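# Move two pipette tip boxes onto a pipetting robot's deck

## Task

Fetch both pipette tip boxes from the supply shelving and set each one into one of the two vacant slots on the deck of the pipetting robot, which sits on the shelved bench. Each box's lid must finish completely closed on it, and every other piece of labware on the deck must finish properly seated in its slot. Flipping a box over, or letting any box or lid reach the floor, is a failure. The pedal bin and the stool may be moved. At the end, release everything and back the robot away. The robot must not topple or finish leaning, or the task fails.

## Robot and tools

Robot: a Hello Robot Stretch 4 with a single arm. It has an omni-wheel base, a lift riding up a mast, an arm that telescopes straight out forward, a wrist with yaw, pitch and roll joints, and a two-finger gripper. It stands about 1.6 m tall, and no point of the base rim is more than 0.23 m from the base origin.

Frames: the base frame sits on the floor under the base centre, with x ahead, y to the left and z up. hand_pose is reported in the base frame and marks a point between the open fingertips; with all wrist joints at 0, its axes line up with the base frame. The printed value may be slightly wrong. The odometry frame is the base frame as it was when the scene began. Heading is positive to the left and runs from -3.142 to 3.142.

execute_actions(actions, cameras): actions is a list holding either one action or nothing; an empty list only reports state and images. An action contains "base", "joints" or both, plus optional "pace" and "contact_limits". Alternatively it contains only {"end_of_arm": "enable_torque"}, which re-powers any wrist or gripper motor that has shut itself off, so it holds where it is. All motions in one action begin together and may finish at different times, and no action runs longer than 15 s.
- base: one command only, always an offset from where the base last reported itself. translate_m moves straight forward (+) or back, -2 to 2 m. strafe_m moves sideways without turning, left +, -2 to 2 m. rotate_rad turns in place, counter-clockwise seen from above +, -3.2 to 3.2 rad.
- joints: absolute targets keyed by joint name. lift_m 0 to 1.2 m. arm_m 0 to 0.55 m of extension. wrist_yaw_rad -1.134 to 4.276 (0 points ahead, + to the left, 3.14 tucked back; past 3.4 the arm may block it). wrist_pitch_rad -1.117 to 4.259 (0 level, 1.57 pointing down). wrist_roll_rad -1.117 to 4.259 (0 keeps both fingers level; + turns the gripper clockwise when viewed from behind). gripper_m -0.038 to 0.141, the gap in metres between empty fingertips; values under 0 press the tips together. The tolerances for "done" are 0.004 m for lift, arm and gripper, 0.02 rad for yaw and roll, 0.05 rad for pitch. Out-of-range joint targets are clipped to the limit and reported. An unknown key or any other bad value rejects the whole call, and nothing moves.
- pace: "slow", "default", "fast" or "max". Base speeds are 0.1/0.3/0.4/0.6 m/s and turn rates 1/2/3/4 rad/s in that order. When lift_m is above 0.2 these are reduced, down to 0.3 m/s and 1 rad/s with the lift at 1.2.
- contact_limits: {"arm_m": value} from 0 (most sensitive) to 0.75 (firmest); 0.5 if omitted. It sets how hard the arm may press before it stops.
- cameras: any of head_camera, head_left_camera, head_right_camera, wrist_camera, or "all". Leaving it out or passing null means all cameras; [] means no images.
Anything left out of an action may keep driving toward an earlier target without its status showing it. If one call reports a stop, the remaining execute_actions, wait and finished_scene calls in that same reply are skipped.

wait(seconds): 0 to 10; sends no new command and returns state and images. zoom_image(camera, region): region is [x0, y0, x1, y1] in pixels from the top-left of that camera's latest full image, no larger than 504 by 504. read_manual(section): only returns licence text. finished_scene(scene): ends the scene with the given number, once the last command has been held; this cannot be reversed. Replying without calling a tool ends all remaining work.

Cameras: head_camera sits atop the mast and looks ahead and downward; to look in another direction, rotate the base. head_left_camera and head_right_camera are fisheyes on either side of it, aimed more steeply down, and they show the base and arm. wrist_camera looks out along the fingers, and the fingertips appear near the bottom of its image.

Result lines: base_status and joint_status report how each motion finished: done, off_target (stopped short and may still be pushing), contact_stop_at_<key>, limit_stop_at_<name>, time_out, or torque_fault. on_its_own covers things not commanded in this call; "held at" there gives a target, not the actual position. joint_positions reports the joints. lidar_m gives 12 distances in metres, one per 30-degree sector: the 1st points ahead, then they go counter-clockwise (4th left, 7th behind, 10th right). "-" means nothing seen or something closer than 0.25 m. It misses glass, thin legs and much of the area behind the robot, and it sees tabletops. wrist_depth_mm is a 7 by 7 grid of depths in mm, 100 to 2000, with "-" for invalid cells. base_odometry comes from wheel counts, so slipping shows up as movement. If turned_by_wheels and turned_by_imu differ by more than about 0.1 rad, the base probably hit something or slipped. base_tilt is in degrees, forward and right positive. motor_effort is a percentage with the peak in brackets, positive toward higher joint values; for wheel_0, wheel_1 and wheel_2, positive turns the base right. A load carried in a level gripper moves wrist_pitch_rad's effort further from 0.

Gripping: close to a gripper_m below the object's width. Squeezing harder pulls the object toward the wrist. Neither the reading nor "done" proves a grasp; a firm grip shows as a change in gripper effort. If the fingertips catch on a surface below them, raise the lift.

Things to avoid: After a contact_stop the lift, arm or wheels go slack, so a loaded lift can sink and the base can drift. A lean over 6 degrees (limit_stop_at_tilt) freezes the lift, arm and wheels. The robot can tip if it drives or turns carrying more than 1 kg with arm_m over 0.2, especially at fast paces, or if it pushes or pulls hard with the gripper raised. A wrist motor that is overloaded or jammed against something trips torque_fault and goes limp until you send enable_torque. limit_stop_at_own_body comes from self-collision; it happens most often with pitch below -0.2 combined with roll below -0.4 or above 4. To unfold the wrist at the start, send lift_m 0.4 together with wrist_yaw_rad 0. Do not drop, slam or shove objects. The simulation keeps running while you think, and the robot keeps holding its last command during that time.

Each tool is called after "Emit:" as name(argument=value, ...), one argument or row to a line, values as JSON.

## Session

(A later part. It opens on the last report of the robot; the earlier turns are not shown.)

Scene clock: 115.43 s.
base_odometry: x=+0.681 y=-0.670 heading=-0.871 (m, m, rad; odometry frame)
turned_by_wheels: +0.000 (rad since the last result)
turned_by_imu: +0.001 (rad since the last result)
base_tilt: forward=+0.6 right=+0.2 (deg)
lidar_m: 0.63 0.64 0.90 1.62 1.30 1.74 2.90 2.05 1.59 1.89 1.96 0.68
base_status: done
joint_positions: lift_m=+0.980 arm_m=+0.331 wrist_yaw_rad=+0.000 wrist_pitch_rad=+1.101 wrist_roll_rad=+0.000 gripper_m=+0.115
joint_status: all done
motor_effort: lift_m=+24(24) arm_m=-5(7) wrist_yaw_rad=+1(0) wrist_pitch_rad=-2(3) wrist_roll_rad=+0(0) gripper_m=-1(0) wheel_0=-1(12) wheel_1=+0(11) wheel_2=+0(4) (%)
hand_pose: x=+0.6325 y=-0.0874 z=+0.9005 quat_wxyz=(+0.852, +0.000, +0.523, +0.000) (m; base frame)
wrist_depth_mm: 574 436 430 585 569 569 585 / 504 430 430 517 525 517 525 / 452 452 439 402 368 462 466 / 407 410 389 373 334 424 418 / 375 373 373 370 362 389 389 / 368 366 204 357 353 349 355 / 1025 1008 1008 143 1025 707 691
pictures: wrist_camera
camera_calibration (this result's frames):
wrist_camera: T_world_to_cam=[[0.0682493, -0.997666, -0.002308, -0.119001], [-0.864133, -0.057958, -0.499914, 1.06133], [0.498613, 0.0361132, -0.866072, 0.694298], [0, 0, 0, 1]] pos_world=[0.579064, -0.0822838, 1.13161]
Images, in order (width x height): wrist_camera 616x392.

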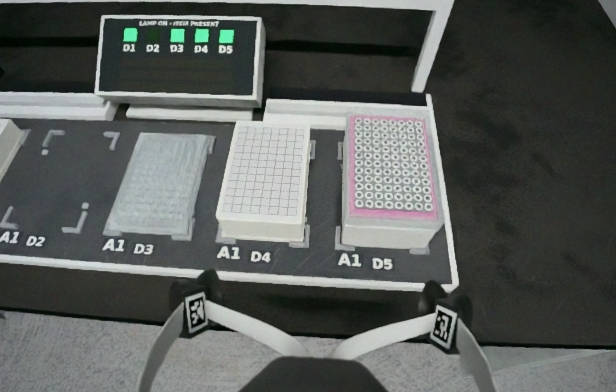

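Emit:
execute_actions(
  actions=[
    {"base":{"strafe_m":-0.2},"joints":{"arm_m":0.15,"lift_m":0.74,"wrist_yaw_rad":0.2,"wrist_pitch_rad":0.37}},
  ],
  cameras=["wrist_camera"],
)

Emit:
zoom_image(
  camera="wrist_camera",
  region=[130, 140, 370, 280],
)

Scene clock: 118.40 s.
base_odometry: x=+0.528 y=-0.799 heading=-0.871 (m, m, rad; odometry frame)
turned_by_wheels: +0.000 (rad since the last result)
turned_by_imu: +0.000 (rad since the last result)
base_tilt: forward=+0.7 right=+0.1 (deg)
lidar_m: 0.62 0.65 0.88 1.73 1.52 2.05 2.91 1.76 1.40 1.68 1.76 0.65
base_status: done
joint_positions: lift_m=+0.740 arm_m=+0.151 wrist_yaw_rad=+0.200 wrist_pitch_rad=+0.372 wrist_roll_rad=+0.000 gripper_m=+0.115
joint_status: all done
motor_effort: lift_m=+14(23) arm_m=-6(6) wrist_yaw_rad=+1(5) wrist_pitch_rad=-6(11) wrist_roll_rad=+1(1) gripper_m=-3(2) wheel_0=+0(11) wheel_1=+0(10) wheel_2=+0(1) (%)
hand_pose: x=+0.6026 y=-0.0323 z=+0.8137 quat_wxyz=(+0.978, -0.018, +0.184, +0.098) (m; base frame)
wrist_depth_mm: 1138 1118 1025 976 904 866 831 / 1229 1118 1008 991 946 904 854 / 946 609 609 976 976 946 891 / 504 469 413 415 621 647 904 / 375 364 364 362 418 424 436 / 407 324 204 307 297 303 320 / 1160 1160 1160 143 265 252 263
pictures: wrist_camera
camera_calibration (this result's frames):
wrist_camera: T_world_to_cam=[[0.249569, -0.967366, 0.043801, -0.207986], [-0.293728, -0.118724, -0.948487, 1.01468], [0.922735, 0.223847, -0.313772, -0.0669416], [0, 0, 0, 1]] pos_world=[0.411717, -0.0657468, 0.950519]
Images, in order (width x height): wrist_camera 616x392.

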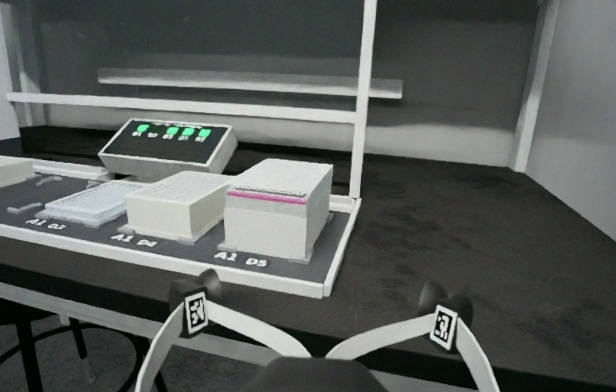

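Region (130, 140, 370, 280) of wrist_camera's 616x392 image, scaled by 2.100; it fills the top 294 rows of this view, and the rest is white.

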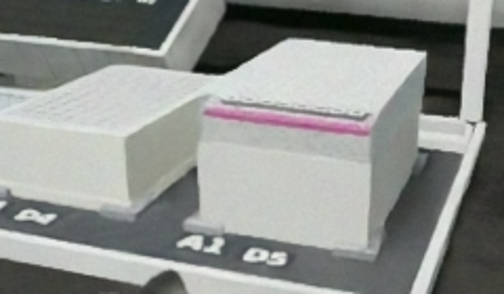

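Emit:
zoom_image(
  camera="wrist_camera",
  region=[170, 210, 350, 275],
)

Region (170, 210, 350, 275) of wrist_camera's 616x392 image, scaled by 2.800; it fills the top 182 rows of this view, and the rest is white.

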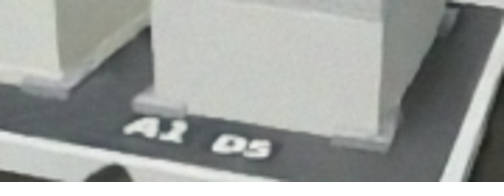

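Emit:
execute_actions(
  actions=[
    {"base":{"strafe_m":0.141},"joints":{"arm_m":0.24,"lift_m":0.726,"wrist_yaw_rad":0,"gripper_m":0.1}},
  ],
  cameras=["wrist_camera"],
)

Scene clock: 122.07 s.
base_odometry: x=+0.636 y=-0.708 heading=-0.871 (m, m, rad; odometry frame)
turned_by_wheels: +0.000 (rad since the last result)
turned_by_imu: +0.001 (rad since the last result)
base_tilt: forward=+0.7 right=+0.2 (deg)
lidar_m: 0.63 0.66 0.89 1.65 1.36 1.87 2.89 1.97 1.54 1.81 1.90 0.67
base_status: done
joint_positions: lift_m=+0.726 arm_m=+0.239 wrist_yaw_rad=+0.000 wrist_pitch_rad=+0.372 wrist_roll_rad=+0.000 gripper_m=+0.100
joint_status: all done
motor_effort: lift_m=+14(14) arm_m=+6(7) wrist_yaw_rad=+0(1) wrist_pitch_rad=-5(6) wrist_roll_rad=+1(1) gripper_m=-2(1) wheel_0=+0(11) wheel_1=+0(11) wheel_2=+0(1) (%)
hand_pose: x=+0.6787 y=-0.0874 z=+0.7998 quat_wxyz=(+0.983, +0.000, +0.185, +0.000) (m; base frame)
wrist_depth_mm: 891 891 891 878 866 842 831 / 854 854 842 854 891 878 891 / 820 466 759 946 946 904 931 / 433 427 384 315 530 609 627 / 320 279 289 267 336 394 404 / 248 252 205 264 254 294 296 / 216 216 223 149 222 228 244
pictures: wrist_camera
camera_calibration (this result's frames):
wrist_camera: T_world_to_cam=[[0.0526669, -0.997651, 0.0438074, -0.148636], [-0.311335, -0.0580858, -0.948523, 1.0345], [0.94884, 0.036317, -0.313662, -0.163361], [0, 0, 0, 1]] pos_world=[0.484908, -0.0822644, 0.936519]
Images, in order (width x height): wrist_camera 616x392.

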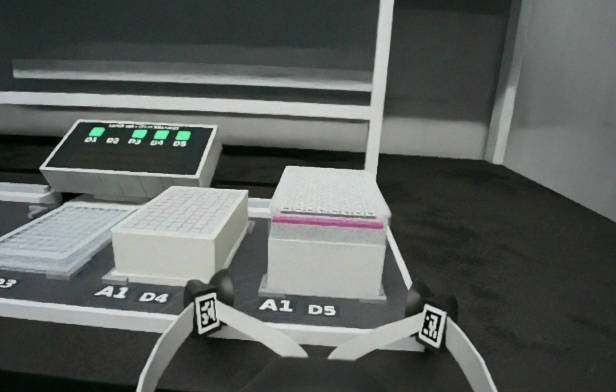

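Emit:
execute_actions(
  actions=[
    {"joints":{"arm_m":0.305},"pace":"slow","contact_limits":{"arm_m":0.15}},
  ],
  cameras=["wrist_camera"],
)

Emit:
execute_actions(
  actions=[
    {"joints":{"gripper_m":0.08,"arm_m":0.309},"pace":"slow"},
  ],
  cameras=["wrist_camera"],
)

Scene clock: 124.70 s.
base_odometry: x=+0.635 y=-0.708 heading=-0.872 (m, m, rad; odometry frame)
turned_by_wheels: -0.001 (rad since the last result)
turned_by_imu: -0.001 (rad since the last result)
base_tilt: forward=+0.6 right=+0.1 (deg)
lidar_m: 0.61 0.66 0.92 1.62 1.38 1.87 2.90 1.95 1.54 1.82 1.91 0.64
base_status: not commanded
joint_positions: lift_m=+0.726 arm_m=+0.290 wrist_yaw_rad=-0.005 wrist_pitch_rad=+0.375 wrist_roll_rad=-0.001 gripper_m=+0.100
joint_status: arm_m contact_stop (moved +0.051 of +0.066)
on_its_own: arm_m is slack since a contact_stop (your +0.305 is given up); wrist_yaw_rad is at rest, and its effort (+15) is outside its rest range (-13 to +13)
motor_effort: lift_m=+14(14) arm_m=+0(14) wrist_yaw_rad=+15(24) wrist_pitch_rad=-12(17) wrist_roll_rad=+5(4) gripper_m=-2(3) wheel_0=+0(0) wheel_1=+1(1) wheel_2=-10(10) (%)
contact_limits: arm_m 0.15
hand_pose: x=+0.7289 y=-0.0888 z=+0.7991 quat_wxyz=(+0.983, +0.000, +0.186, -0.002) (m; base frame)
wrist_depth_mm: 842 854 854 820 820 788 809 / 809 798 798 778 831 831 831 / 427 424 891 891 866 878 866 / 392 387 488 304 530 603 683 / 315 241 281 220 342 394 402 / 233 230 208 226 221 290 294 / 200 200 206 143 206 226 243
pictures: wrist_camera
camera_calibration (this result's frames):
wrist_camera: T_world_to_cam=[[0.0481364, -0.997828, 0.0449758, -0.150282], [-0.314132, -0.0578666, -0.947614, 1.05071], [0.948158, 0.0314864, -0.316235, -0.209069], [0, 0, 0, 1]] pos_world=[0.535527, -0.0825715, 0.936312]
Images, in order (width x height): wrist_camera 616x392.

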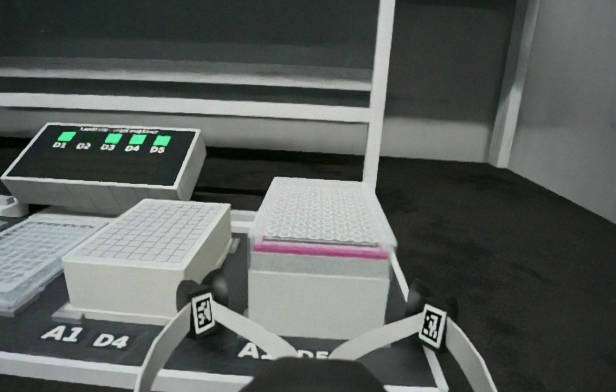

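not run: a stop came earlier in this reply.

Emit:
execute_actions(
  actions=[
    {"joints":{"arm_m":0.265,"gripper_m":0.092,"wrist_yaw_rad":0},"pace":"slow"},
  ],
  cameras=["wrist_camera"],
)

Emit:
zoom_image(
  camera="wrist_camera",
  region=[60, 230, 480, 360],
)

Scene clock: 126.77 s.
base_odometry: x=+0.636 y=-0.708 heading=-0.871 (m, m, rad; odometry frame)
turned_by_wheels: +0.001 (rad since the last result)
turned_by_imu: +0.001 (rad since the last result)
base_tilt: forward=+0.7 right=+0.2 (deg)
lidar_m: 0.61 0.65 0.88 1.65 1.38 1.87 2.90 1.99 1.52 1.81 1.89 0.65
base_status: not commanded
joint_positions: lift_m=+0.726 arm_m=+0.266 wrist_yaw_rad=+0.000 wrist_pitch_rad=+0.372 wrist_roll_rad=-0.001 gripper_m=+0.092
joint_status: all done
motor_effort: lift_m=+14(14) arm_m=-6(4) wrist_yaw_rad=+1(15) wrist_pitch_rad=-5(13) wrist_roll_rad=+3(5) gripper_m=-2(2) wheel_0=+0(0) wheel_1=+1(2) wheel_2=-2(10) (%)
hand_pose: x=+0.7056 y=-0.0875 z=+0.7997 quat_wxyz=(+0.983, +0.000, +0.185, +0.000) (m; base frame)
wrist_depth_mm: 878 878 842 854 831 831 820 / 820 820 831 820 866 866 854 / 707 442 842 904 904 891 917 / 413 404 413 314 530 597 621 / 319 252 291 241 342 394 402 / 244 252 197 249 243 293 296 / 216 216 218 148 213 231 243
pictures: wrist_camera
camera_calibration (this result's frames):
wrist_camera: T_world_to_cam=[[0.0527638, -0.997603, 0.0447788, -0.150974], [-0.311582, -0.0590492, -0.948383, 1.0428], [0.948753, 0.036088, -0.313951, -0.188687], [0, 0, 0, 1]] pos_world=[0.511901, -0.0822265, 0.936494]
Images, in order (width x height): wrist_camera 616x392.

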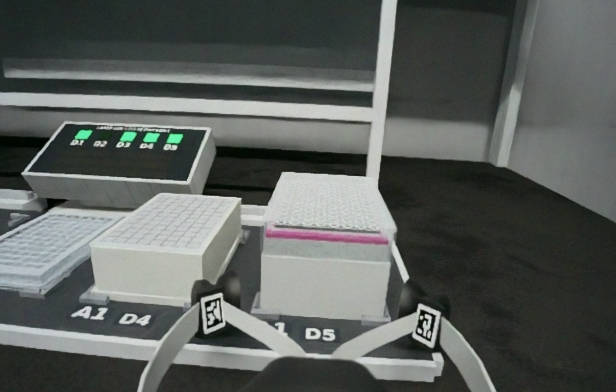

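Region (60, 230, 480, 360) of wrist_camera's 616x392 image, scaled by 1.200; it fills the top 156 rows of this view, and the rest is white.

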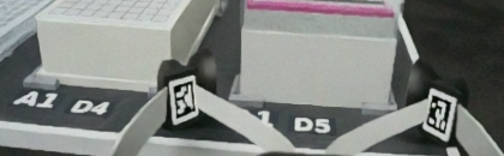

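Emit:
execute_actions(
  actions=[
    {"base":{"strafe_m":-0.004},"joints":{"arm_m":0.225,"gripper_m":0.088},"pace":"slow"},
  ],
  cameras=["wrist_camera"],
)

Emit:
zoom_image(
  camera="wrist_camera",
  region=[100, 220, 420, 310],
)

Scene clock: 129.50 s.
base_odometry: x=+0.633 y=-0.710 heading=-0.871 (m, m, rad; odometry frame)
turned_by_wheels: +0.000 (rad since the last result)
turned_by_imu: +0.000 (rad since the last result)
base_tilt: forward=+0.6 right=+0.1 (deg)
lidar_m: 0.62 0.66 0.88 1.65 1.39 1.84 2.90 1.97 1.53 1.80 1.91 0.67
base_status: done
joint_positions: lift_m=+0.726 arm_m=+0.226 wrist_yaw_rad=+0.000 wrist_pitch_rad=+0.372 wrist_roll_rad=-0.001 gripper_m=+0.088
joint_status: all done
motor_effort: lift_m=+14(14) arm_m=-6(6) wrist_yaw_rad=+1(1) wrist_pitch_rad=-5(7) wrist_roll_rad=+4(3) gripper_m=-3(1) wheel_0=+2(3) wheel_1=-4(6) wheel_2=+0(0) (%)
hand_pose: x=+0.6656 y=-0.0874 z=+0.7997 quat_wxyz=(+0.983, +0.000, +0.185, +0.000) (m; base frame)
wrist_depth_mm: 917 904 904 878 866 866 842 / 854 854 917 854 904 878 904 / 820 477 854 946 946 931 931 / 445 439 397 307 569 603 699 / 320 294 301 285 359 392 402 / 258 257 195 263 221 293 294 / 220 216 222 148 221 227 243
pictures: wrist_camera
camera_calibration (this result's frames):
wrist_camera: T_world_to_cam=[[0.0528144, -0.9976, 0.0447784, -0.148884], [-0.311562, -0.059064, -0.948388, 1.03033], [0.948757, 0.0361373, -0.313933, -0.150758], [0, 0, 0, 1]] pos_world=[0.471908, -0.0822227, 0.936495]
Images, in order (width x height): wrist_camera 616x392.

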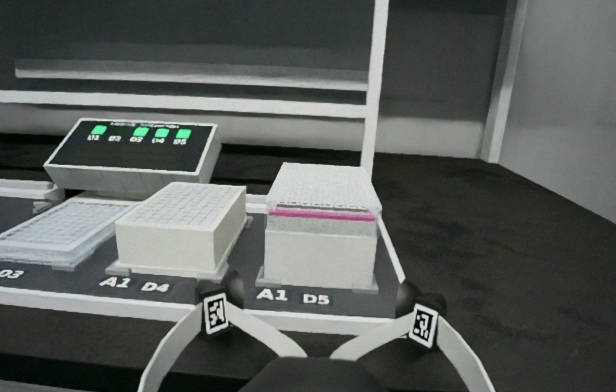

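Region (100, 220, 420, 310) of wrist_camera's 616x392 image, scaled by 1.575; it fills the top 142 rows of this view, and the rest is white.

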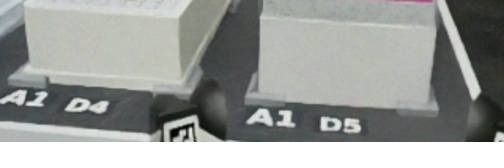

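Emit:
zoom_image(
  camera="wrist_camera",
  region=[245, 150, 405, 300],
)

Region (245, 150, 405, 300) of wrist_camera's 616x392 image, scaled by 3.150; it fills the top 472 rows of this view, and the rest is white.

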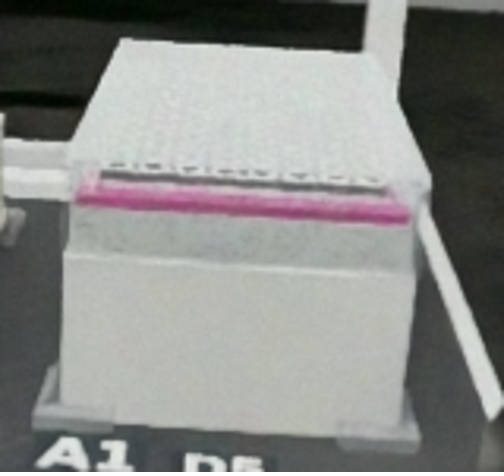

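Emit:
execute_actions(
  actions=[
    {"base":{"translate_m":-1.507},"joints":{"arm_m":0.0,"gripper_m":0.13,"wrist_pitch_rad":0.4},"pace":"max"},
  ],
  cameras=[],
)

Emit:
execute_actions(
  actions=[
    {"base":{"rotate_rad":-1.379},"joints":{"lift_m":0.53},"pace":"fast"},
  ],
  cameras=[],
)

Emit:
execute_actions(
  actions=[
    {"base":{"translate_m":0.685},"joints":{"arm_m":0.08},"pace":"fast"},
  ],
  cameras=["head_camera","wrist_camera"],
)

Scene clock: 139.33 s.
base_odometry: x=-0.338 y=+0.443 heading=-0.871 (m, m, rad; odometry frame)
turned_by_wheels: +0.000 (rad since the last result)
turned_by_imu: +0.003 (rad since the last result)
base_tilt: forward=+0.7 right=+0.2 (deg)
lidar_m: 2.13 2.19 1.33 1.27 1.35 1.45 1.33 1.40 1.88 1.36 1.43 2.61
base_status: done
joint_positions: lift_m=+0.726 arm_m=+0.001 wrist_yaw_rad=+0.000 wrist_pitch_rad=+0.402 wrist_roll_rad=-0.001 gripper_m=+0.130
joint_status: all done
motor_effort: lift_m=+17(17) arm_m=-5(7) wrist_yaw_rad=+1(0) wrist_pitch_rad=-5(10) wrist_roll_rad=+3(3) gripper_m=+0(1) wheel_0=-2(8) wheel_1=-2(6) wheel_2=+0(15) (%)
hand_pose: x=+0.4374 y=-0.0874 z=+0.7915 quat_wxyz=(+0.980, +0.000, +0.200, +0.000) (m; base frame)
wrist_depth_mm: - - - - - - - / - - - - - - - / - - - - - - - / - - - - - - - / 1756 1863 1921 1863 1921 - - / 1366 1366 213 1499 1537 1366 1537 / 1160 1160 1182 146 1182 1205 1229
pictures: none
No camera images: the call's "cameras" was empty. Leave "cameras" out to get every camera's image.

Scene clock: 141.13 s.
base_odometry: x=-0.338 y=+0.443 heading=-2.250 (m, m, rad; odometry frame)
turned_by_wheels: -1.378 (rad since the last result)
turned_by_imu: -1.393 (rad since the last result)
base_tilt: forward=+0.6 right=+0.0 (deg)
lidar_m: 1.35 1.48 2.15 2.12 1.59 1.27 1.29 1.48 1.34 1.34 1.50 1.83
base_status: done
joint_positions: lift_m=+0.530 arm_m=+0.001 wrist_yaw_rad=+0.000 wrist_pitch_rad=+0.402 wrist_roll_rad=-0.001 gripper_m=+0.130
joint_status: all done
motor_effort: lift_m=+14(16) arm_m=-5(5) wrist_yaw_rad=+1(0) wrist_pitch_rad=-5(5) wrist_roll_rad=+4(3) gripper_m=-1(0) wheel_0=+3(8) wheel_1=+3(12) wheel_2=+2(11) (%)
hand_pose: x=+0.4374 y=-0.0875 z=+0.5957 quat_wxyz=(+0.980, +0.000, +0.200, +0.000) (m; base frame)
wrist_depth_mm: 1756 1464 1499 1430 1397 1308 1255 / 1921 1661 1618 1576 1430 1397 1308 / 1983 1808 1499 1499 1537 1430 1336 / 1983 1863 1661 1708 1576 1499 1397 / 1366 1430 1366 1366 1464 1464 1499 / 1118 1060 213 1182 1182 1078 1229 / 891 917 946 147 931 960 991
pictures: none
No camera images: the call's "cameras" was empty. Leave "cameras" out to get every camera's image.

Scene clock: 144.13 s.
base_odometry: x=-0.768 y=-0.090 heading=-2.250 (m, m, rad; odometry frame)
turned_by_wheels: +0.000 (rad since the last result)
turned_by_imu: -0.001 (rad since the last result)
base_tilt: forward=+0.6 right=+0.1 (deg)
lidar_m: 0.67 0.73 2.02 2.04 2.24 1.99 1.98 1.93 1.49 1.46 1.40 0.67
base_status: done
joint_positions: lift_m=+0.530 arm_m=+0.079 wrist_yaw_rad=+0.000 wrist_pitch_rad=+0.402 wrist_roll_rad=-0.001 gripper_m=+0.130
joint_status: all done
motor_effort: lift_m=+14(14) arm_m=+5(6) wrist_yaw_rad=+1(2) wrist_pitch_rad=-5(5) wrist_roll_rad=+4(4) gripper_m=-1(1) wheel_0=+1(6) wheel_1=+1(9) wheel_2=+0(15) (%)
hand_pose: x=+0.5154 y=-0.0874 z=+0.5957 quat_wxyz=(+0.980, +0.000, +0.200, +0.000) (m; base frame)
wrist_depth_mm: 691 854 798 759 723 647 343 / 723 891 842 798 750 597 332 / 715 891 866 809 788 559 322 / 549 559 580 500 609 530 334 / 759 904 445 424 433 413 353 / 788 931 214 976 410 370 809 / 768 820 820 147 768 394 866
pictures: head_camera, wrist_camera
camera_calibration (this result's frames):
wrist_camera: T_world_to_cam=[[0.0542817, -0.997592, 0.0431614, -0.131563], [-0.339574, -0.0590915, -0.938721, 0.798776], [0.939012, 0.0362989, -0.341964, -0.0505392], [0, 0, 0, 1]] pos_world=[0.325842, -0.0822113, 0.738224]
Images, in order (width x height): head_camera 420x560, wrist_camera 616x392.

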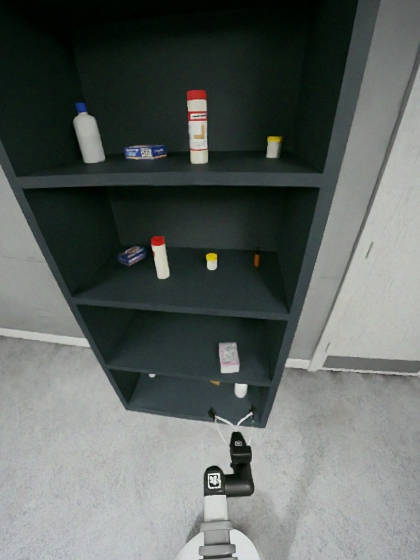

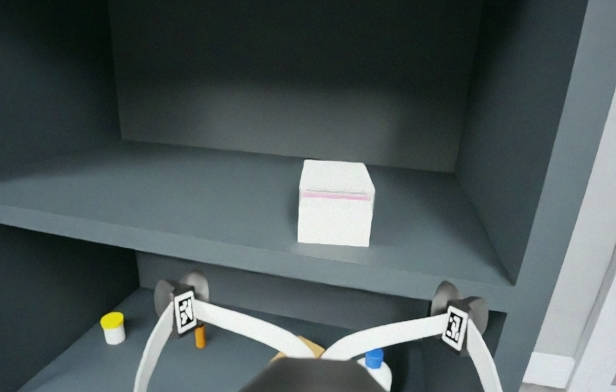

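Emit:
execute_actions(
  actions=[
    {"base":{"strafe_m":-0.014},"joints":{"arm_m":0.235,"lift_m":0.495}},
  ],
  cameras=["wrist_camera"],
)

Scene clock: 146.30 s.
base_odometry: x=-0.778 y=-0.082 heading=-2.250 (m, m, rad; odometry frame)
turned_by_wheels: +0.000 (rad since the last result)
turned_by_imu: +0.000 (rad since the last result)
base_tilt: forward=+0.7 right=+0.1 (deg)
lidar_m: 0.66 0.77 2.02 2.02 2.27 1.99 1.96 1.93 1.46 1.45 1.37 0.68
base_status: done
joint_positions: lift_m=+0.495 arm_m=+0.234 wrist_yaw_rad=+0.000 wrist_pitch_rad=+0.402 wrist_roll_rad=-0.001 gripper_m=+0.130
joint_status: all done
motor_effort: lift_m=+14(13) arm_m=+6(7) wrist_yaw_rad=+1(2) wrist_pitch_rad=-4(4) wrist_roll_rad=+3(3) gripper_m=-1(2) wheel_0=+0(7) wheel_1=-3(10) wheel_2=+0(1) (%)
hand_pose: x=+0.6704 y=-0.0874 z=+0.5608 quat_wxyz=(+0.980, +0.000, +0.200, +0.000) (m; base frame)
wrist_depth_mm: 683 699 647 609 580 554 375 / 715 723 676 640 615 580 364 / 668 732 707 676 640 597 349 / 445 462 477 304 504 477 334 / 319 327 336 274 334 359 320 / 732 285 214 264 267 248 276 / 732 778 788 146 239 227 226
pictures: wrist_camera
camera_calibration (this result's frames):
wrist_camera: T_world_to_cam=[[0.054301, -0.997591, 0.0431634, -0.138476], [-0.339536, -0.0590985, -0.938734, 0.818574], [0.939024, 0.0363187, -0.341928, -0.208043], [0, 0, 0, 1]] pos_world=[0.480812, -0.0822097, 0.703266]
Images, in order (width x height): wrist_camera 616x392.

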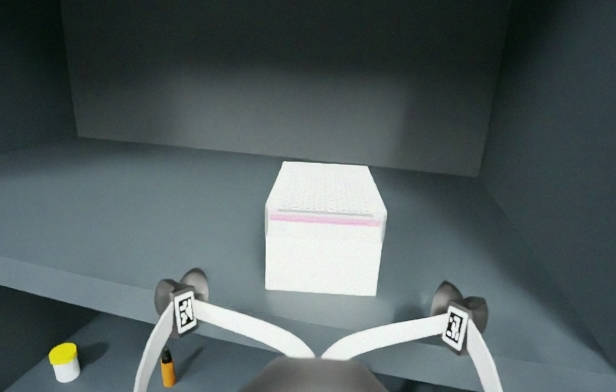

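Emit:
execute_actions(
  actions=[
    {"joints":{"arm_m":0.313,"lift_m":0.49},"pace":"slow","contact_limits":{"arm_m":0.2}},
  ],
  cameras=[],
)

Emit:
execute_actions(
  actions=[
    {"joints":{"gripper_m":0.045}},
  ],
  cameras=[],
)

Emit:
execute_actions(
  actions=[
    {"joints":{"lift_m":0.52},"pace":"slow"},
  ],
  cameras=["wrist_camera"],
)

Scene clock: 149.70 s.
base_odometry: x=-0.778 y=-0.082 heading=-2.250 (m, m, rad; odometry frame)
turned_by_wheels: +0.000 (rad since the last result)
turned_by_imu: +0.001 (rad since the last result)
base_tilt: forward=+0.7 right=+0.1 (deg)
lidar_m: 0.67 0.74 2.04 2.04 2.27 1.97 1.96 1.94 1.45 1.44 1.40 0.67
base_status: not commanded
joint_positions: lift_m=+0.490 arm_m=+0.312 wrist_yaw_rad=+0.000 wrist_pitch_rad=+0.402 wrist_roll_rad=-0.001 gripper_m=+0.130
joint_status: all done
motor_effort: lift_m=+14(14) arm_m=+6(6) wrist_yaw_rad=+0(0) wrist_pitch_rad=-5(5) wrist_roll_rad=+4(3) gripper_m=+0(2) wheel_0=+0(0) wheel_1=-3(3) wheel_2=+0(0) (%)
contact_limits: arm_m 0.2
hand_pose: x=+0.7484 y=-0.0874 z=+0.5558 quat_wxyz=(+0.980, +0.000, +0.200, +0.000) (m; base frame)
wrist_depth_mm: 634 609 564 539 512 492 410 / 668 640 609 564 539 517 392 / 661 661 634 597 569 535 379 / 433 449 466 290 496 496 366 / 309 317 324 200 304 349 334 / 239 234 198 197 195 241 266 / 210 200 205 146 203 207 216
pictures: none
No camera images: the call's "cameras" was empty. Leave "cameras" out to get every camera's image.

Scene clock: 151.50 s.
base_odometry: x=-0.778 y=-0.082 heading=-2.250 (m, m, rad; odometry frame)
turned_by_wheels: +0.000 (rad since the last result)
turned_by_imu: +0.000 (rad since the last result)
base_tilt: forward=+0.6 right=+0.1 (deg)
lidar_m: 0.66 0.73 2.01 2.05 2.26 2.01 1.98 1.89 1.47 1.46 1.37 0.67
base_status: not commanded
joint_positions: lift_m=+0.490 arm_m=+0.312 wrist_yaw_rad=+0.000 wrist_pitch_rad=+0.403 wrist_roll_rad=-0.001 gripper_m=+0.045
joint_status: all done
motor_effort: lift_m=+14(14) arm_m=+6(6) wrist_yaw_rad=+1(1) wrist_pitch_rad=-9(8) wrist_roll_rad=+3(4) gripper_m=-12(13) wheel_0=+0(0) wheel_1=-3(3) wheel_2=+0(0) (%)
hand_pose: x=+0.7482 y=-0.0874 z=+0.5554 quat_wxyz=(+0.980, +0.000, +0.200, +0.000) (m; base frame)
wrist_depth_mm: 640 609 574 544 517 488 404 / 668 640 609 569 539 508 394 / 654 661 627 597 574 539 377 / 430 445 459 279 488 496 368 / 307 314 322 190 303 349 330 / 237 242 185 183 183 263 265 / 211 197 195 189 190 187 215
pictures: none
No camera images: the call's "cameras" was empty. Leave "cameras" out to get every camera's image.

Scene clock: 152.57 s.
base_odometry: x=-0.778 y=-0.082 heading=-2.250 (m, m, rad; odometry frame)
turned_by_wheels: +0.000 (rad since the last result)
turned_by_imu: +0.000 (rad since the last result)
base_tilt: forward=+0.6 right=+0.1 (deg)
lidar_m: 0.64 0.74 2.02 2.03 2.26 1.99 1.97 1.90 1.46 1.44 1.38 0.66
base_status: not commanded
joint_positions: lift_m=+0.520 arm_m=+0.312 wrist_yaw_rad=+0.000 wrist_pitch_rad=+0.403 wrist_roll_rad=-0.001 gripper_m=+0.045
joint_status: all done
motor_effort: lift_m=+25(26) arm_m=+6(6) wrist_yaw_rad=+1(1) wrist_pitch_rad=-9(10) wrist_roll_rad=+4(3) gripper_m=-14(14) wheel_0=+0(0) wheel_1=-3(3) wheel_2=+0(0) (%)
hand_pose: x=+0.7482 y=-0.0874 z=+0.5845 quat_wxyz=(+0.980, +0.000, +0.200, +0.000) (m; base frame)
wrist_depth_mm: 634 609 569 539 517 492 404 / 661 634 603 564 530 512 389 / 691 676 634 597 564 530 379 / 504 521 530 559 580 549 366 / 362 375 379 197 379 407 349 / 281 287 187 187 186 309 306 / 232 228 230 186 186 172 260
pictures: wrist_camera
camera_calibration (this result's frames):
wrist_camera: T_world_to_cam=[[0.0541449, -0.997605, 0.0430374, -0.143588], [-0.34096, -0.0589813, -0.938226, 0.868006], [0.938517, 0.0361261, -0.343337, -0.271825], [0, 0, 0, 1]] pos_world=[0.558842, -0.0822279, 0.727237]
Images, in order (width x height): wrist_camera 616x392.

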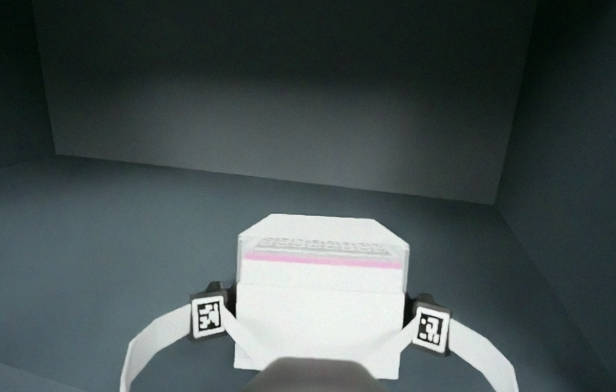

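Emit:
execute_actions(
  actions=[
    {"joints":{"lift_m":0.487},"pace":"slow"},
  ],
  cameras=["wrist_camera"],
)

Emit:
execute_actions(
  actions=[
    {"joints":{"gripper_m":0.025}},
  ],
  cameras=["wrist_camera"],
)

Emit:
execute_actions(
  actions=[
    {"joints":{"lift_m":0.515},"pace":"slow"},
  ],
  cameras=["wrist_camera"],
)

Scene clock: 155.00 s.
base_odometry: x=-0.778 y=-0.082 heading=-2.250 (m, m, rad; odometry frame)
turned_by_wheels: +0.000 (rad since the last result)
turned_by_imu: +0.000 (rad since the last result)
base_tilt: forward=+0.6 right=+0.2 (deg)
lidar_m: 0.66 0.76 2.03 2.05 2.24 1.97 1.98 1.93 1.45 1.46 1.36 0.69
base_status: not commanded
joint_positions: lift_m=+0.487 arm_m=+0.312 wrist_yaw_rad=+0.000 wrist_pitch_rad=+0.402 wrist_roll_rad=+0.000 gripper_m=+0.045
joint_status: all done
motor_effort: lift_m=+14(23) arm_m=+6(6) wrist_yaw_rad=+1(1) wrist_pitch_rad=-6(10) wrist_roll_rad=+3(3) gripper_m=-14(14) wheel_0=+0(0) wheel_1=-3(3) wheel_2=+0(0) (%)
hand_pose: x=+0.7484 y=-0.0875 z=+0.5527 quat_wxyz=(+0.980, +0.000, +0.200, +0.000) (m; base frame)
wrist_depth_mm: 640 609 569 544 517 492 404 / 654 634 597 559 544 517 394 / 661 654 627 591 564 535 379 / 427 442 455 278 484 504 366 / 304 310 319 191 300 343 325 / 235 241 184 183 183 257 262 / 208 196 194 188 190 172 213
pictures: wrist_camera
camera_calibration (this result's frames):
wrist_camera: T_world_to_cam=[[0.0539985, -0.997615, 0.0430033, -0.142115], [-0.339789, -0.0588539, -0.938659, 0.837649], [0.93895, 0.0360741, -0.342156, -0.283833], [0, 0, 0, 1]] pos_world=[0.558803, -0.0822379, 0.695263]
Images, in order (width x height): wrist_camera 616x392.

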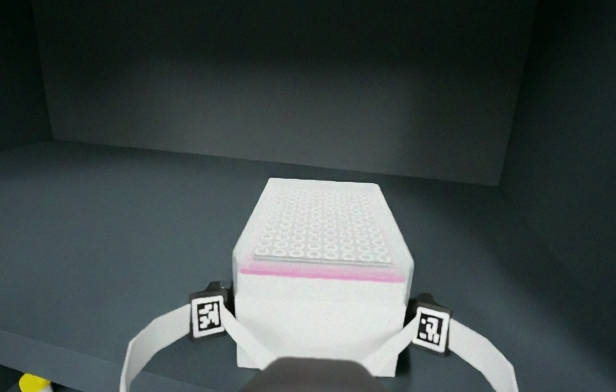

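Scene clock: 155.93 s.
base_odometry: x=-0.778 y=-0.082 heading=-2.250 (m, m, rad; odometry frame)
turned_by_wheels: +0.000 (rad since the last result)
turned_by_imu: +0.000 (rad since the last result)
base_tilt: forward=+0.6 right=+0.2 (deg)
lidar_m: 0.66 0.75 2.02 2.06 2.25 2.00 1.98 1.90 1.46 1.46 1.38 0.68
base_status: not commanded
joint_positions: lift_m=+0.487 arm_m=+0.312 wrist_yaw_rad=+0.000 wrist_pitch_rad=+0.402 wrist_roll_rad=+0.000 gripper_m=+0.025
joint_status: all done
motor_effort: lift_m=+14(14) arm_m=+6(6) wrist_yaw_rad=+0(0) wrist_pitch_rad=-5(6) wrist_roll_rad=+3(3) gripper_m=-17(18) wheel_0=+0(0) wheel_1=-3(3) wheel_2=+0(0) (%)
hand_pose: x=+0.7484 y=-0.0874 z=+0.5527 quat_wxyz=(+0.980, +0.000, +0.200, +0.000) (m; base frame)
wrist_depth_mm: 640 615 569 539 512 488 407 / 661 647 597 569 539 512 394 / 647 654 627 597 569 539 377 / 424 436 455 273 484 496 368 / 301 310 315 186 229 343 325 / 233 240 180 178 179 257 262 / 209 196 191 183 183 170 213
pictures: wrist_camera
camera_calibration (this result's frames):
wrist_camera: T_world_to_cam=[[0.0543101, -0.997598, 0.0429982, -0.142262], [-0.339805, -0.0589566, -0.938646, 0.837651], [0.938926, 0.0363669, -0.342191, -0.283802], [0, 0, 0, 1]] pos_world=[0.558834, -0.0822144, 0.69526]
Images, in order (width x height): wrist_camera 616x392.

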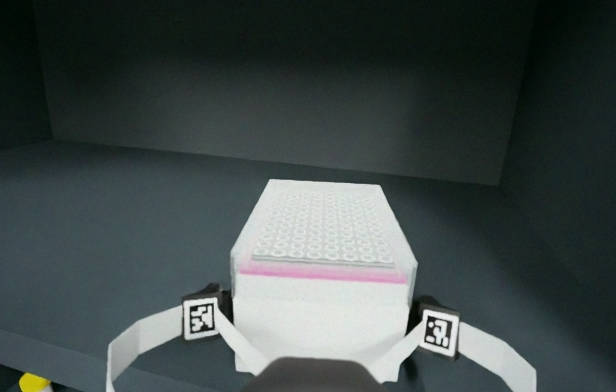

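Scene clock: 156.97 s.
base_odometry: x=-0.778 y=-0.082 heading=-2.250 (m, m, rad; odometry frame)
turned_by_wheels: +0.000 (rad since the last result)
turned_by_imu: +0.000 (rad since the last result)
base_tilt: forward=+0.6 right=+0.1 (deg)
lidar_m: 0.67 0.75 2.04 2.04 2.22 1.98 1.97 1.93 1.46 1.45 1.37 0.65
base_status: not commanded
joint_positions: lift_m=+0.515 arm_m=+0.312 wrist_yaw_rad=+0.000 wrist_pitch_rad=+0.404 wrist_roll_rad=+0.000 gripper_m=+0.025
joint_status: all done
motor_effort: lift_m=+25(25) arm_m=+6(6) wrist_yaw_rad=+0(0) wrist_pitch_rad=-10(10) wrist_roll_rad=+3(4) gripper_m=-19(20) wheel_0=+0(0) wheel_1=-3(3) wheel_2=+0(0) (%)
hand_pose: x=+0.7482 y=-0.0874 z=+0.5794 quat_wxyz=(+0.980, +0.000, +0.200, +0.000) (m; base frame)
wrist_depth_mm: 634 615 569 539 508 492 402 / 661 647 603 569 539 517 397 / 676 668 634 597 569 535 379 / 496 504 525 282 559 525 364 / 351 364 366 186 347 399 349 / 272 279 180 178 178 300 304 / 228 224 223 184 183 170 253
pictures: wrist_camera
camera_calibration (this result's frames):
wrist_camera: T_world_to_cam=[[0.0543672, -0.997598, 0.042927, -0.143405], [-0.341046, -0.0589573, -0.938196, 0.86335], [0.938473, 0.036367, -0.343432, -0.273461], [0, 0, 0, 1]] pos_world=[0.558875, -0.0822144, 0.722232]
Images, in order (width x height): wrist_camera 616x392.

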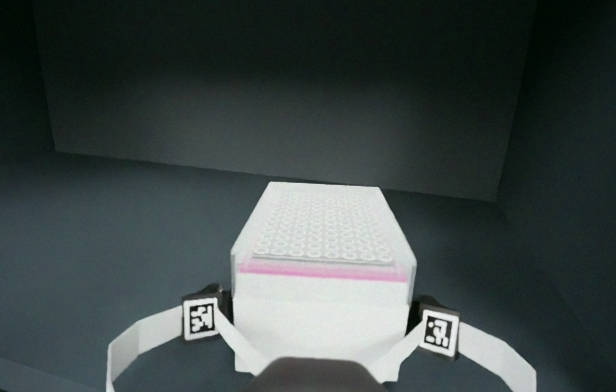

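Emit:
execute_actions(
  actions=[
    {"base":{"translate_m":-1.058},"joints":{"arm_m":0.0}},
  ],
  cameras=[],
)

Emit:
execute_actions(
  actions=[
    {"base":{"rotate_rad":1.379},"joints":{"lift_m":0.8,"wrist_pitch_rad":0.36},"pace":"slow"},
  ],
  cameras=[],
)

Emit:
execute_actions(
  actions=[
    {"base":{"translate_m":1.592},"joints":{"arm_m":0.1}},
  ],
  cameras=["head_camera","wrist_camera"],
)

Emit:
zoom_image(
  camera="head_camera",
  region=[170, 295, 350, 405],
)

Scene clock: 163.87 s.
base_odometry: x=-0.114 y=+0.741 heading=-2.250 (m, m, rad; odometry frame)
turned_by_wheels: +0.000 (rad since the last result)
turned_by_imu: +0.003 (rad since the last result)
base_tilt: forward=+0.7 right=+0.2 (deg)
lidar_m: 0.51 1.91 2.21 2.21 1.13 0.93 0.90 1.05 1.26 1.29 1.41 2.19
base_status: done
joint_positions: lift_m=+0.515 arm_m=+0.001 wrist_yaw_rad=+0.000 wrist_pitch_rad=+0.404 wrist_roll_rad=+0.000 gripper_m=+0.025
joint_status: all done
motor_effort: lift_m=+23(25) arm_m=-5(5) wrist_yaw_rad=+2(0) wrist_pitch_rad=-11(11) wrist_roll_rad=+3(4) gripper_m=-19(20) wheel_0=-2(7) wheel_1=-1(6) wheel_2=+2(12) (%)
hand_pose: x=+0.4372 y=-0.0874 z=+0.5795 quat_wxyz=(+0.980, +0.000, +0.201, +0.000) (m; base frame)
wrist_depth_mm: - - 1708 1808 1661 1661 1537 / - - 1756 1808 1863 1708 1576 / - - 1921 1983 1863 1756 1661 / - 1863 1756 282 1983 1863 1756 / 1366 1430 1430 186 1366 1537 1618 / 1060 1098 181 177 178 1182 1160 / 878 866 866 183 183 170 960
pictures: none
No camera images: the call's "cameras" was empty. Leave "cameras" out to get every camera's image.

Scene clock: 166.80 s.
base_odometry: x=-0.114 y=+0.741 heading=-0.872 (m, m, rad; odometry frame)
turned_by_wheels: +1.378 (rad since the last result)
turned_by_imu: +1.394 (rad since the last result)
base_tilt: forward=+0.7 right=+0.2 (deg)
lidar_m: 0.51 1.31 0.95 0.91 0.97 1.31 1.27 1.33 2.31 1.73 1.81 2.30
base_status: done
joint_positions: lift_m=+0.800 arm_m=+0.001 wrist_yaw_rad=+0.000 wrist_pitch_rad=+0.364 wrist_roll_rad=+0.000 gripper_m=+0.025
joint_status: all done
motor_effort: lift_m=+25(27) arm_m=-5(5) wrist_yaw_rad=+0(0) wrist_pitch_rad=-11(15) wrist_roll_rad=+3(3) gripper_m=-19(19) wheel_0=-4(8) wheel_1=-4(7) wheel_2=-4(10) (%)
hand_pose: x=+0.4416 y=-0.0874 z=+0.8751 quat_wxyz=(+0.983, +0.000, +0.181, +0.000) (m; base frame)
wrist_depth_mm: - - - - - - - / - - - - - - - / - - - - - - - / - - - 281 - - - / - - - 186 - - - / 1618 1618 181 178 178 1708 1756 / 1308 1281 1281 183 183 170 1430
pictures: none
No camera images: the call's "cameras" was empty. Leave "cameras" out to get every camera's image.

Scene clock: 173.60 s.
base_odometry: x=+0.910 y=-0.477 heading=-0.872 (m, m, rad; odometry frame)
turned_by_wheels: +0.000 (rad since the last result)
turned_by_imu: -0.001 (rad since the last result)
base_tilt: forward=+0.7 right=+0.1 (deg)
lidar_m: 0.61 0.62 0.90 1.54 1.03 1.33 2.85 3.00 1.88 2.19 0.90 0.63
base_status: done
joint_positions: lift_m=+0.800 arm_m=+0.099 wrist_yaw_rad=+0.000 wrist_pitch_rad=+0.364 wrist_roll_rad=+0.000 gripper_m=+0.025
joint_status: all done
motor_effort: lift_m=+24(25) arm_m=+6(7) wrist_yaw_rad=+0(1) wrist_pitch_rad=-11(10) wrist_roll_rad=+3(3) gripper_m=-20(20) wheel_0=+1(1) wheel_1=+0(8) wheel_2=-1(15) (%)
hand_pose: x=+0.5396 y=-0.0874 z=+0.8751 quat_wxyz=(+0.984, +0.000, +0.181, +0.000) (m; base frame)
wrist_depth_mm: 442 539 991 1008 976 976 976 / 1060 559 1025 1025 1008 1025 1008 / 1098 585 1060 1098 1042 1042 1042 / 691 609 778 282 585 878 842 / 500 492 449 186 469 477 452 / 379 392 181 178 178 404 407 / 798 407 382 183 183 170 349
pictures: head_camera, wrist_camera
camera_calibration (this result's frames):
wrist_camera: T_world_to_cam=[[0.0525151, -0.997604, 0.0450443, -0.145633], [-0.303492, -0.0589167, -0.951011, 1.06055], [0.951386, 0.0362718, -0.305859, -0.0159178], [0, 0, 0, 1]] pos_world=[0.344661, -0.0822224, 1.01029]
Images, in order (width x height): head_camera 420x560, wrist_camera 616x392.

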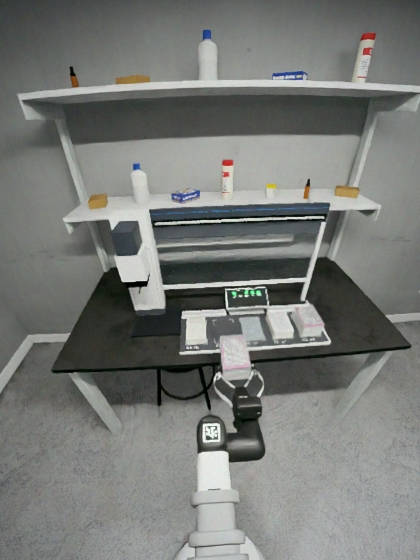

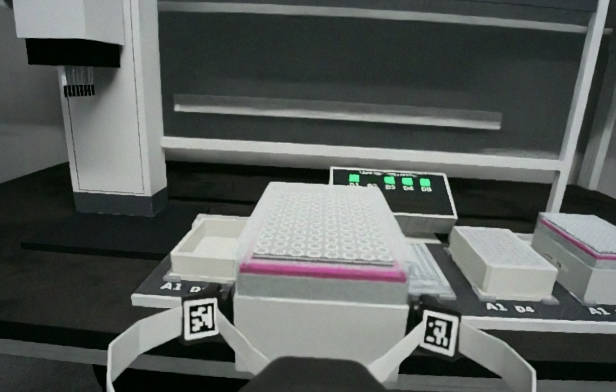

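Region (170, 295, 350, 405) of head_camera's 420x560 image, scaled by 2.800, with more detail than that image has.

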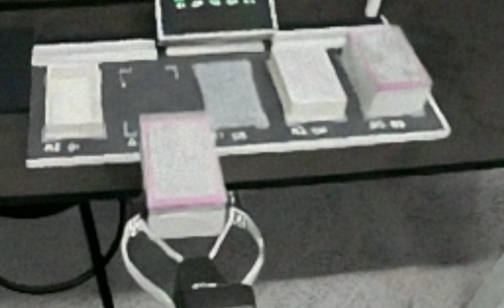

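Emit:
execute_actions(
  actions=[
    {"base":{"strafe_m":0.01},"joints":{"arm_m":0.3,"lift_m":0.765},"pace":"slow"},
  ],
  cameras=["head_camera","wrist_camera"],
)

Scene clock: 177.80 s.
base_odometry: x=+0.918 y=-0.471 heading=-0.872 (m, m, rad; odometry frame)
turned_by_wheels: +0.000 (rad since the last result)
turned_by_imu: +0.001 (rad since the last result)
base_tilt: forward=+0.6 right=+0.1 (deg)
lidar_m: 0.61 0.64 1.57 1.52 1.02 1.32 2.86 3.00 1.88 2.20 0.88 0.65
base_status: done
joint_positions: lift_m=+0.765 arm_m=+0.299 wrist_yaw_rad=+0.000 wrist_pitch_rad=+0.364 wrist_roll_rad=+0.000 gripper_m=+0.025
joint_status: all done
motor_effort: lift_m=+14(23) arm_m=+6(5) wrist_yaw_rad=+1(1) wrist_pitch_rad=-10(11) wrist_roll_rad=+2(2) gripper_m=-21(20) wheel_0=-2(5) wheel_1=+3(7) wheel_2=+0(3) (%)
hand_pose: x=+0.7395 y=-0.0874 z=+0.8410 quat_wxyz=(+0.984, +0.000, +0.181, +0.000) (m; base frame)
wrist_depth_mm: 353 831 809 809 809 788 788 / 366 854 831 842 831 820 820 / 382 891 866 891 878 878 854 / 402 597 661 279 413 413 778 / 404 410 397 186 364 373 500 / 309 290 180 178 178 342 307 / 246 224 239 183 183 170 276
pictures: head_camera, wrist_camera
camera_calibration (this result's frames):
wrist_camera: T_world_to_cam=[[0.0524582, -0.997607, 0.045046, -0.154569], [-0.303464, -0.0588999, -0.951021, 1.08873], [0.951398, 0.036219, -0.305828, -0.216637], [0, 0, 0, 1]] pos_world=[0.544606, -0.0822265, 0.976112]
Images, in order (width x height): head_camera 420x560, wrist_camera 616x392.

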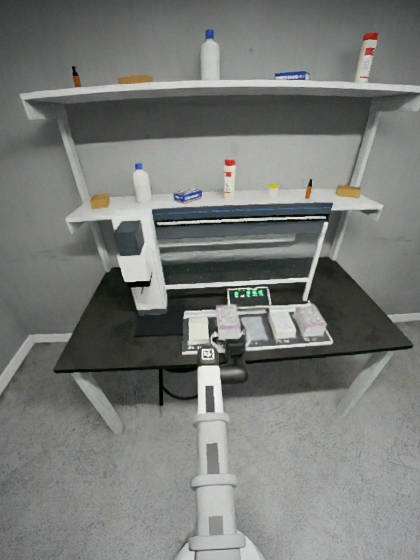

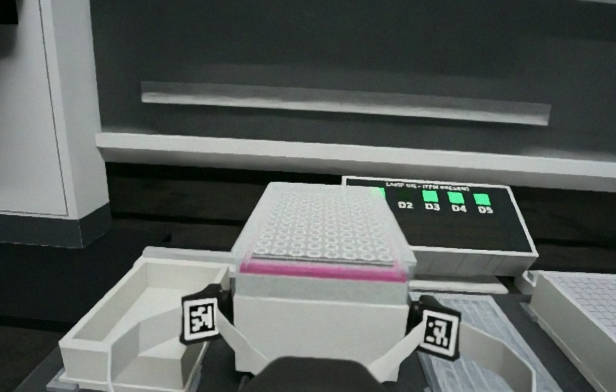

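Emit:
execute_actions(
  actions=[
    {"joints":{"arm_m":0.325,"lift_m":0.732},"pace":"slow"},
  ],
  cameras=["head_camera","wrist_camera"],
)

Emit:
zoom_image(
  camera="wrist_camera",
  region=[130, 212, 530, 392],
)

Emit:
zoom_image(
  camera="head_camera",
  region=[180, 295, 280, 360],
)

Scene clock: 180.07 s.
base_odometry: x=+0.918 y=-0.471 heading=-0.872 (m, m, rad; odometry frame)
turned_by_wheels: +0.000 (rad since the last result)
turned_by_imu: +0.000 (rad since the last result)
base_tilt: forward=+0.7 right=+0.1 (deg)
lidar_m: 0.62 0.63 1.56 1.52 1.03 1.32 2.85 3.02 1.90 2.19 0.91 0.67
base_status: not commanded
joint_positions: lift_m=+0.732 arm_m=+0.324 wrist_yaw_rad=+0.000 wrist_pitch_rad=+0.364 wrist_roll_rad=+0.000 gripper_m=+0.025
joint_status: all done
motor_effort: lift_m=+14(14) arm_m=+6(6) wrist_yaw_rad=+1(1) wrist_pitch_rad=-10(11) wrist_roll_rad=+2(3) gripper_m=-19(20) wheel_0=-2(2) wheel_1=+3(3) wheel_2=+0(0) (%)
hand_pose: x=+0.7645 y=-0.0874 z=+0.8080 quat_wxyz=(+0.984, +0.000, +0.181, +0.000) (m; base frame)
wrist_depth_mm: 343 809 798 778 788 759 768 / 349 842 820 798 798 778 778 / 362 878 866 854 842 397 842 / 375 539 564 282 355 357 654 / 336 301 304 186 329 349 353 / 235 253 181 178 178 286 283 / 193 190 206 183 182 170 236
pictures: head_camera, wrist_camera
camera_calibration (this result's frames):
wrist_camera: T_world_to_cam=[[0.0524582, -0.997607, 0.045046, -0.154394], [-0.303465, -0.0588998, -0.95102, 1.06493], [0.951397, 0.0362189, -0.305828, -0.250514], [0, 0, 0, 1]] pos_world=[0.569607, -0.0822266, 0.943112]
Images, in order (width x height): head_camera 420x560, wrist_camera 616x392.

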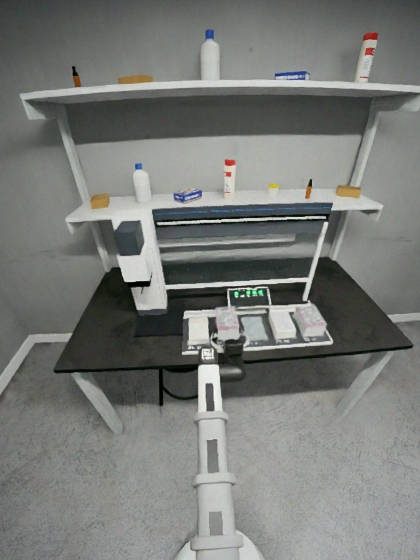

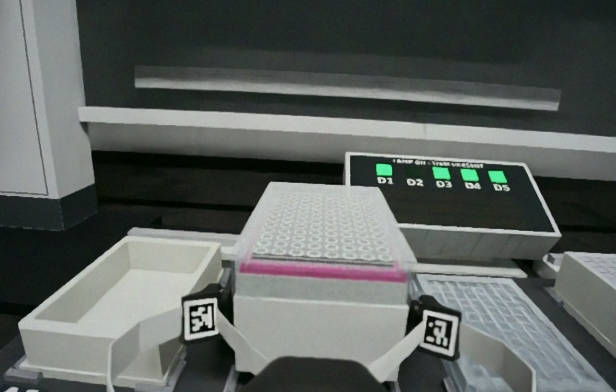

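Region (130, 212, 530, 392) of wrist_camera's 616x392 image, scaled by 1.260; it fills the top 227 rows of this view, and the rest is white.

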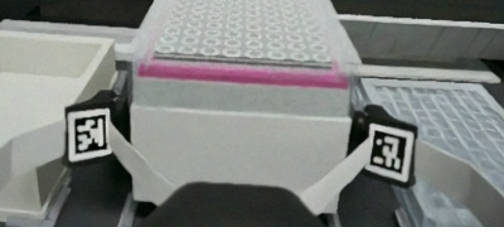

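Region (180, 295, 280, 360) of head_camera's 420x560 image, scaled by 5.040, with more detail than that image has; it fills the top 328 rows of this view, and the rest is white.

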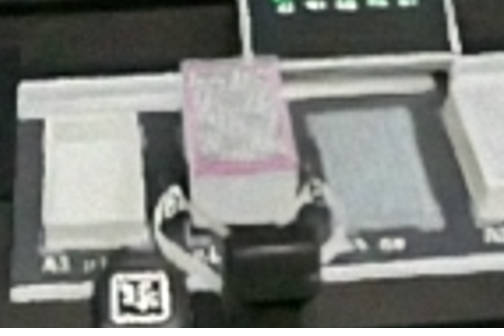

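Emit:
execute_actions(
  actions=[
    {"base":{"strafe_m":0.005},"joints":{"lift_m":0.724},"pace":"slow"},
  ],
  cameras=["wrist_camera"],
)

Emit:
zoom_image(
  camera="wrist_camera",
  region=[150, 312, 490, 392],
)

Scene clock: 182.43 s.
base_odometry: x=+0.922 y=-0.468 heading=-0.872 (m, m, rad; odometry frame)
turned_by_wheels: +0.000 (rad since the last result)
turned_by_imu: +0.000 (rad since the last result)
base_tilt: forward=+0.6 right=+0.2 (deg)
lidar_m: 0.58 0.64 1.56 1.52 1.04 1.32 2.86 3.01 1.92 2.19 0.90 0.65
base_status: done
joint_positions: lift_m=+0.724 arm_m=+0.324 wrist_yaw_rad=+0.000 wrist_pitch_rad=+0.364 wrist_roll_rad=+0.000 gripper_m=+0.025
joint_status: all done
motor_effort: lift_m=+14(14) arm_m=+6(6) wrist_yaw_rad=+1(1) wrist_pitch_rad=-10(11) wrist_roll_rad=+3(2) gripper_m=-20(19) wheel_0=-4(9) wheel_1=+3(4) wheel_2=+0(3) (%)
hand_pose: x=+0.7645 y=-0.0874 z=+0.8000 quat_wxyz=(+0.984, +0.000, +0.181, +0.000) (m; base frame)
wrist_depth_mm: 336 809 798 798 788 788 759 / 345 842 759 809 820 788 798 / 359 854 866 854 389 831 809 / 375 517 535 282 347 347 580 / 317 300 296 187 307 342 338 / 211 243 181 178 178 272 274 / 191 190 197 183 183 169 220
pictures: wrist_camera
camera_calibration (this result's frames):
wrist_camera: T_world_to_cam=[[0.0524593, -0.997607, 0.0450458, -0.154033], [-0.303466, -0.0589, -0.95102, 1.05731], [0.951397, 0.03622, -0.305829, -0.252966], [0, 0, 0, 1]] pos_world=[0.569609, -0.0822265, 0.935095]
Images, in order (width x height): wrist_camera 616x392.

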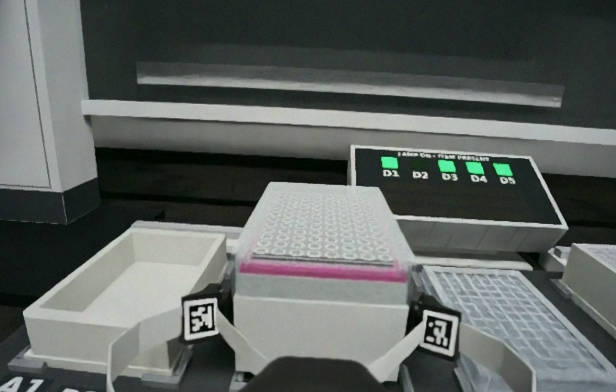

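Region (150, 312, 490, 392) of wrist_camera's 616x392 image, scaled by 1.482; it fills the top 119 rows of this view, and the rest is white.

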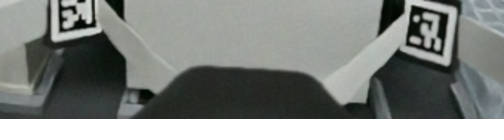

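Emit:
execute_actions(
  actions=[
    {"joints":{"lift_m":0.719,"arm_m":0.321},"pace":"slow"},
  ],
  cameras=["wrist_camera"],
)

Emit:
zoom_image(
  camera="wrist_camera",
  region=[150, 312, 490, 392],
)

Scene clock: 188.00 s.
base_odometry: x=+0.922 y=-0.468 heading=-0.872 (m, m, rad; odometry frame)
turned_by_wheels: +0.000 (rad since the last result)
turned_by_imu: +0.001 (rad since the last result)
base_tilt: forward=+0.6 right=+0.1 (deg)
lidar_m: 0.60 0.65 1.56 1.53 1.02 1.31 2.87 3.00 1.90 2.20 0.91 0.64
base_status: not commanded
joint_positions: lift_m=+0.720 arm_m=+0.322 wrist_yaw_rad=+0.000 wrist_pitch_rad=+0.361 wrist_roll_rad=+0.000 gripper_m=+0.025
joint_status: all done
motor_effort: lift_m=+13(14) arm_m=-6(6) wrist_yaw_rad=+1(1) wrist_pitch_rad=-1(10) wrist_roll_rad=+3(3) gripper_m=-18(20) wheel_0=-4(4) wheel_1=+3(3) wheel_2=+0(0) (%)
hand_pose: x=+0.7629 y=-0.0874 z=+0.7959 quat_wxyz=(+0.984, +0.000, +0.179, +0.000) (m; base frame)
wrist_depth_mm: 334 809 788 798 788 768 768 / 347 831 750 820 798 809 788 / 359 866 866 854 389 392 854 / 377 508 525 278 347 349 569 / 315 300 297 186 307 349 340 / 196 238 180 179 178 267 270 / 191 189 191 183 183 170 216
pictures: wrist_camera
camera_calibration (this result's frames):
wrist_camera: T_world_to_cam=[[0.0521769, -0.997629, 0.0448875, -0.153432], [-0.300446, -0.0585481, -0.952, 1.0515], [0.95237, 0.0361861, -0.302789, -0.255825], [0, 0, 0, 1]] pos_world=[0.567566, -0.0822475, 0.930458]
Images, in order (width x height): wrist_camera 616x392.

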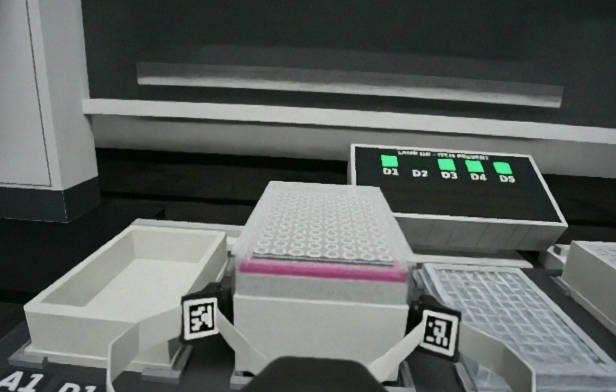

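Region (150, 312, 490, 392) of wrist_camera's 616x392 image, scaled by 1.482; it fills the top 119 rows of this view, and the rest is white.

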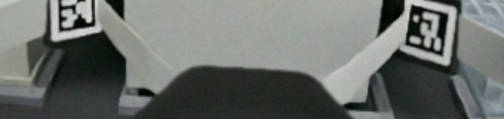

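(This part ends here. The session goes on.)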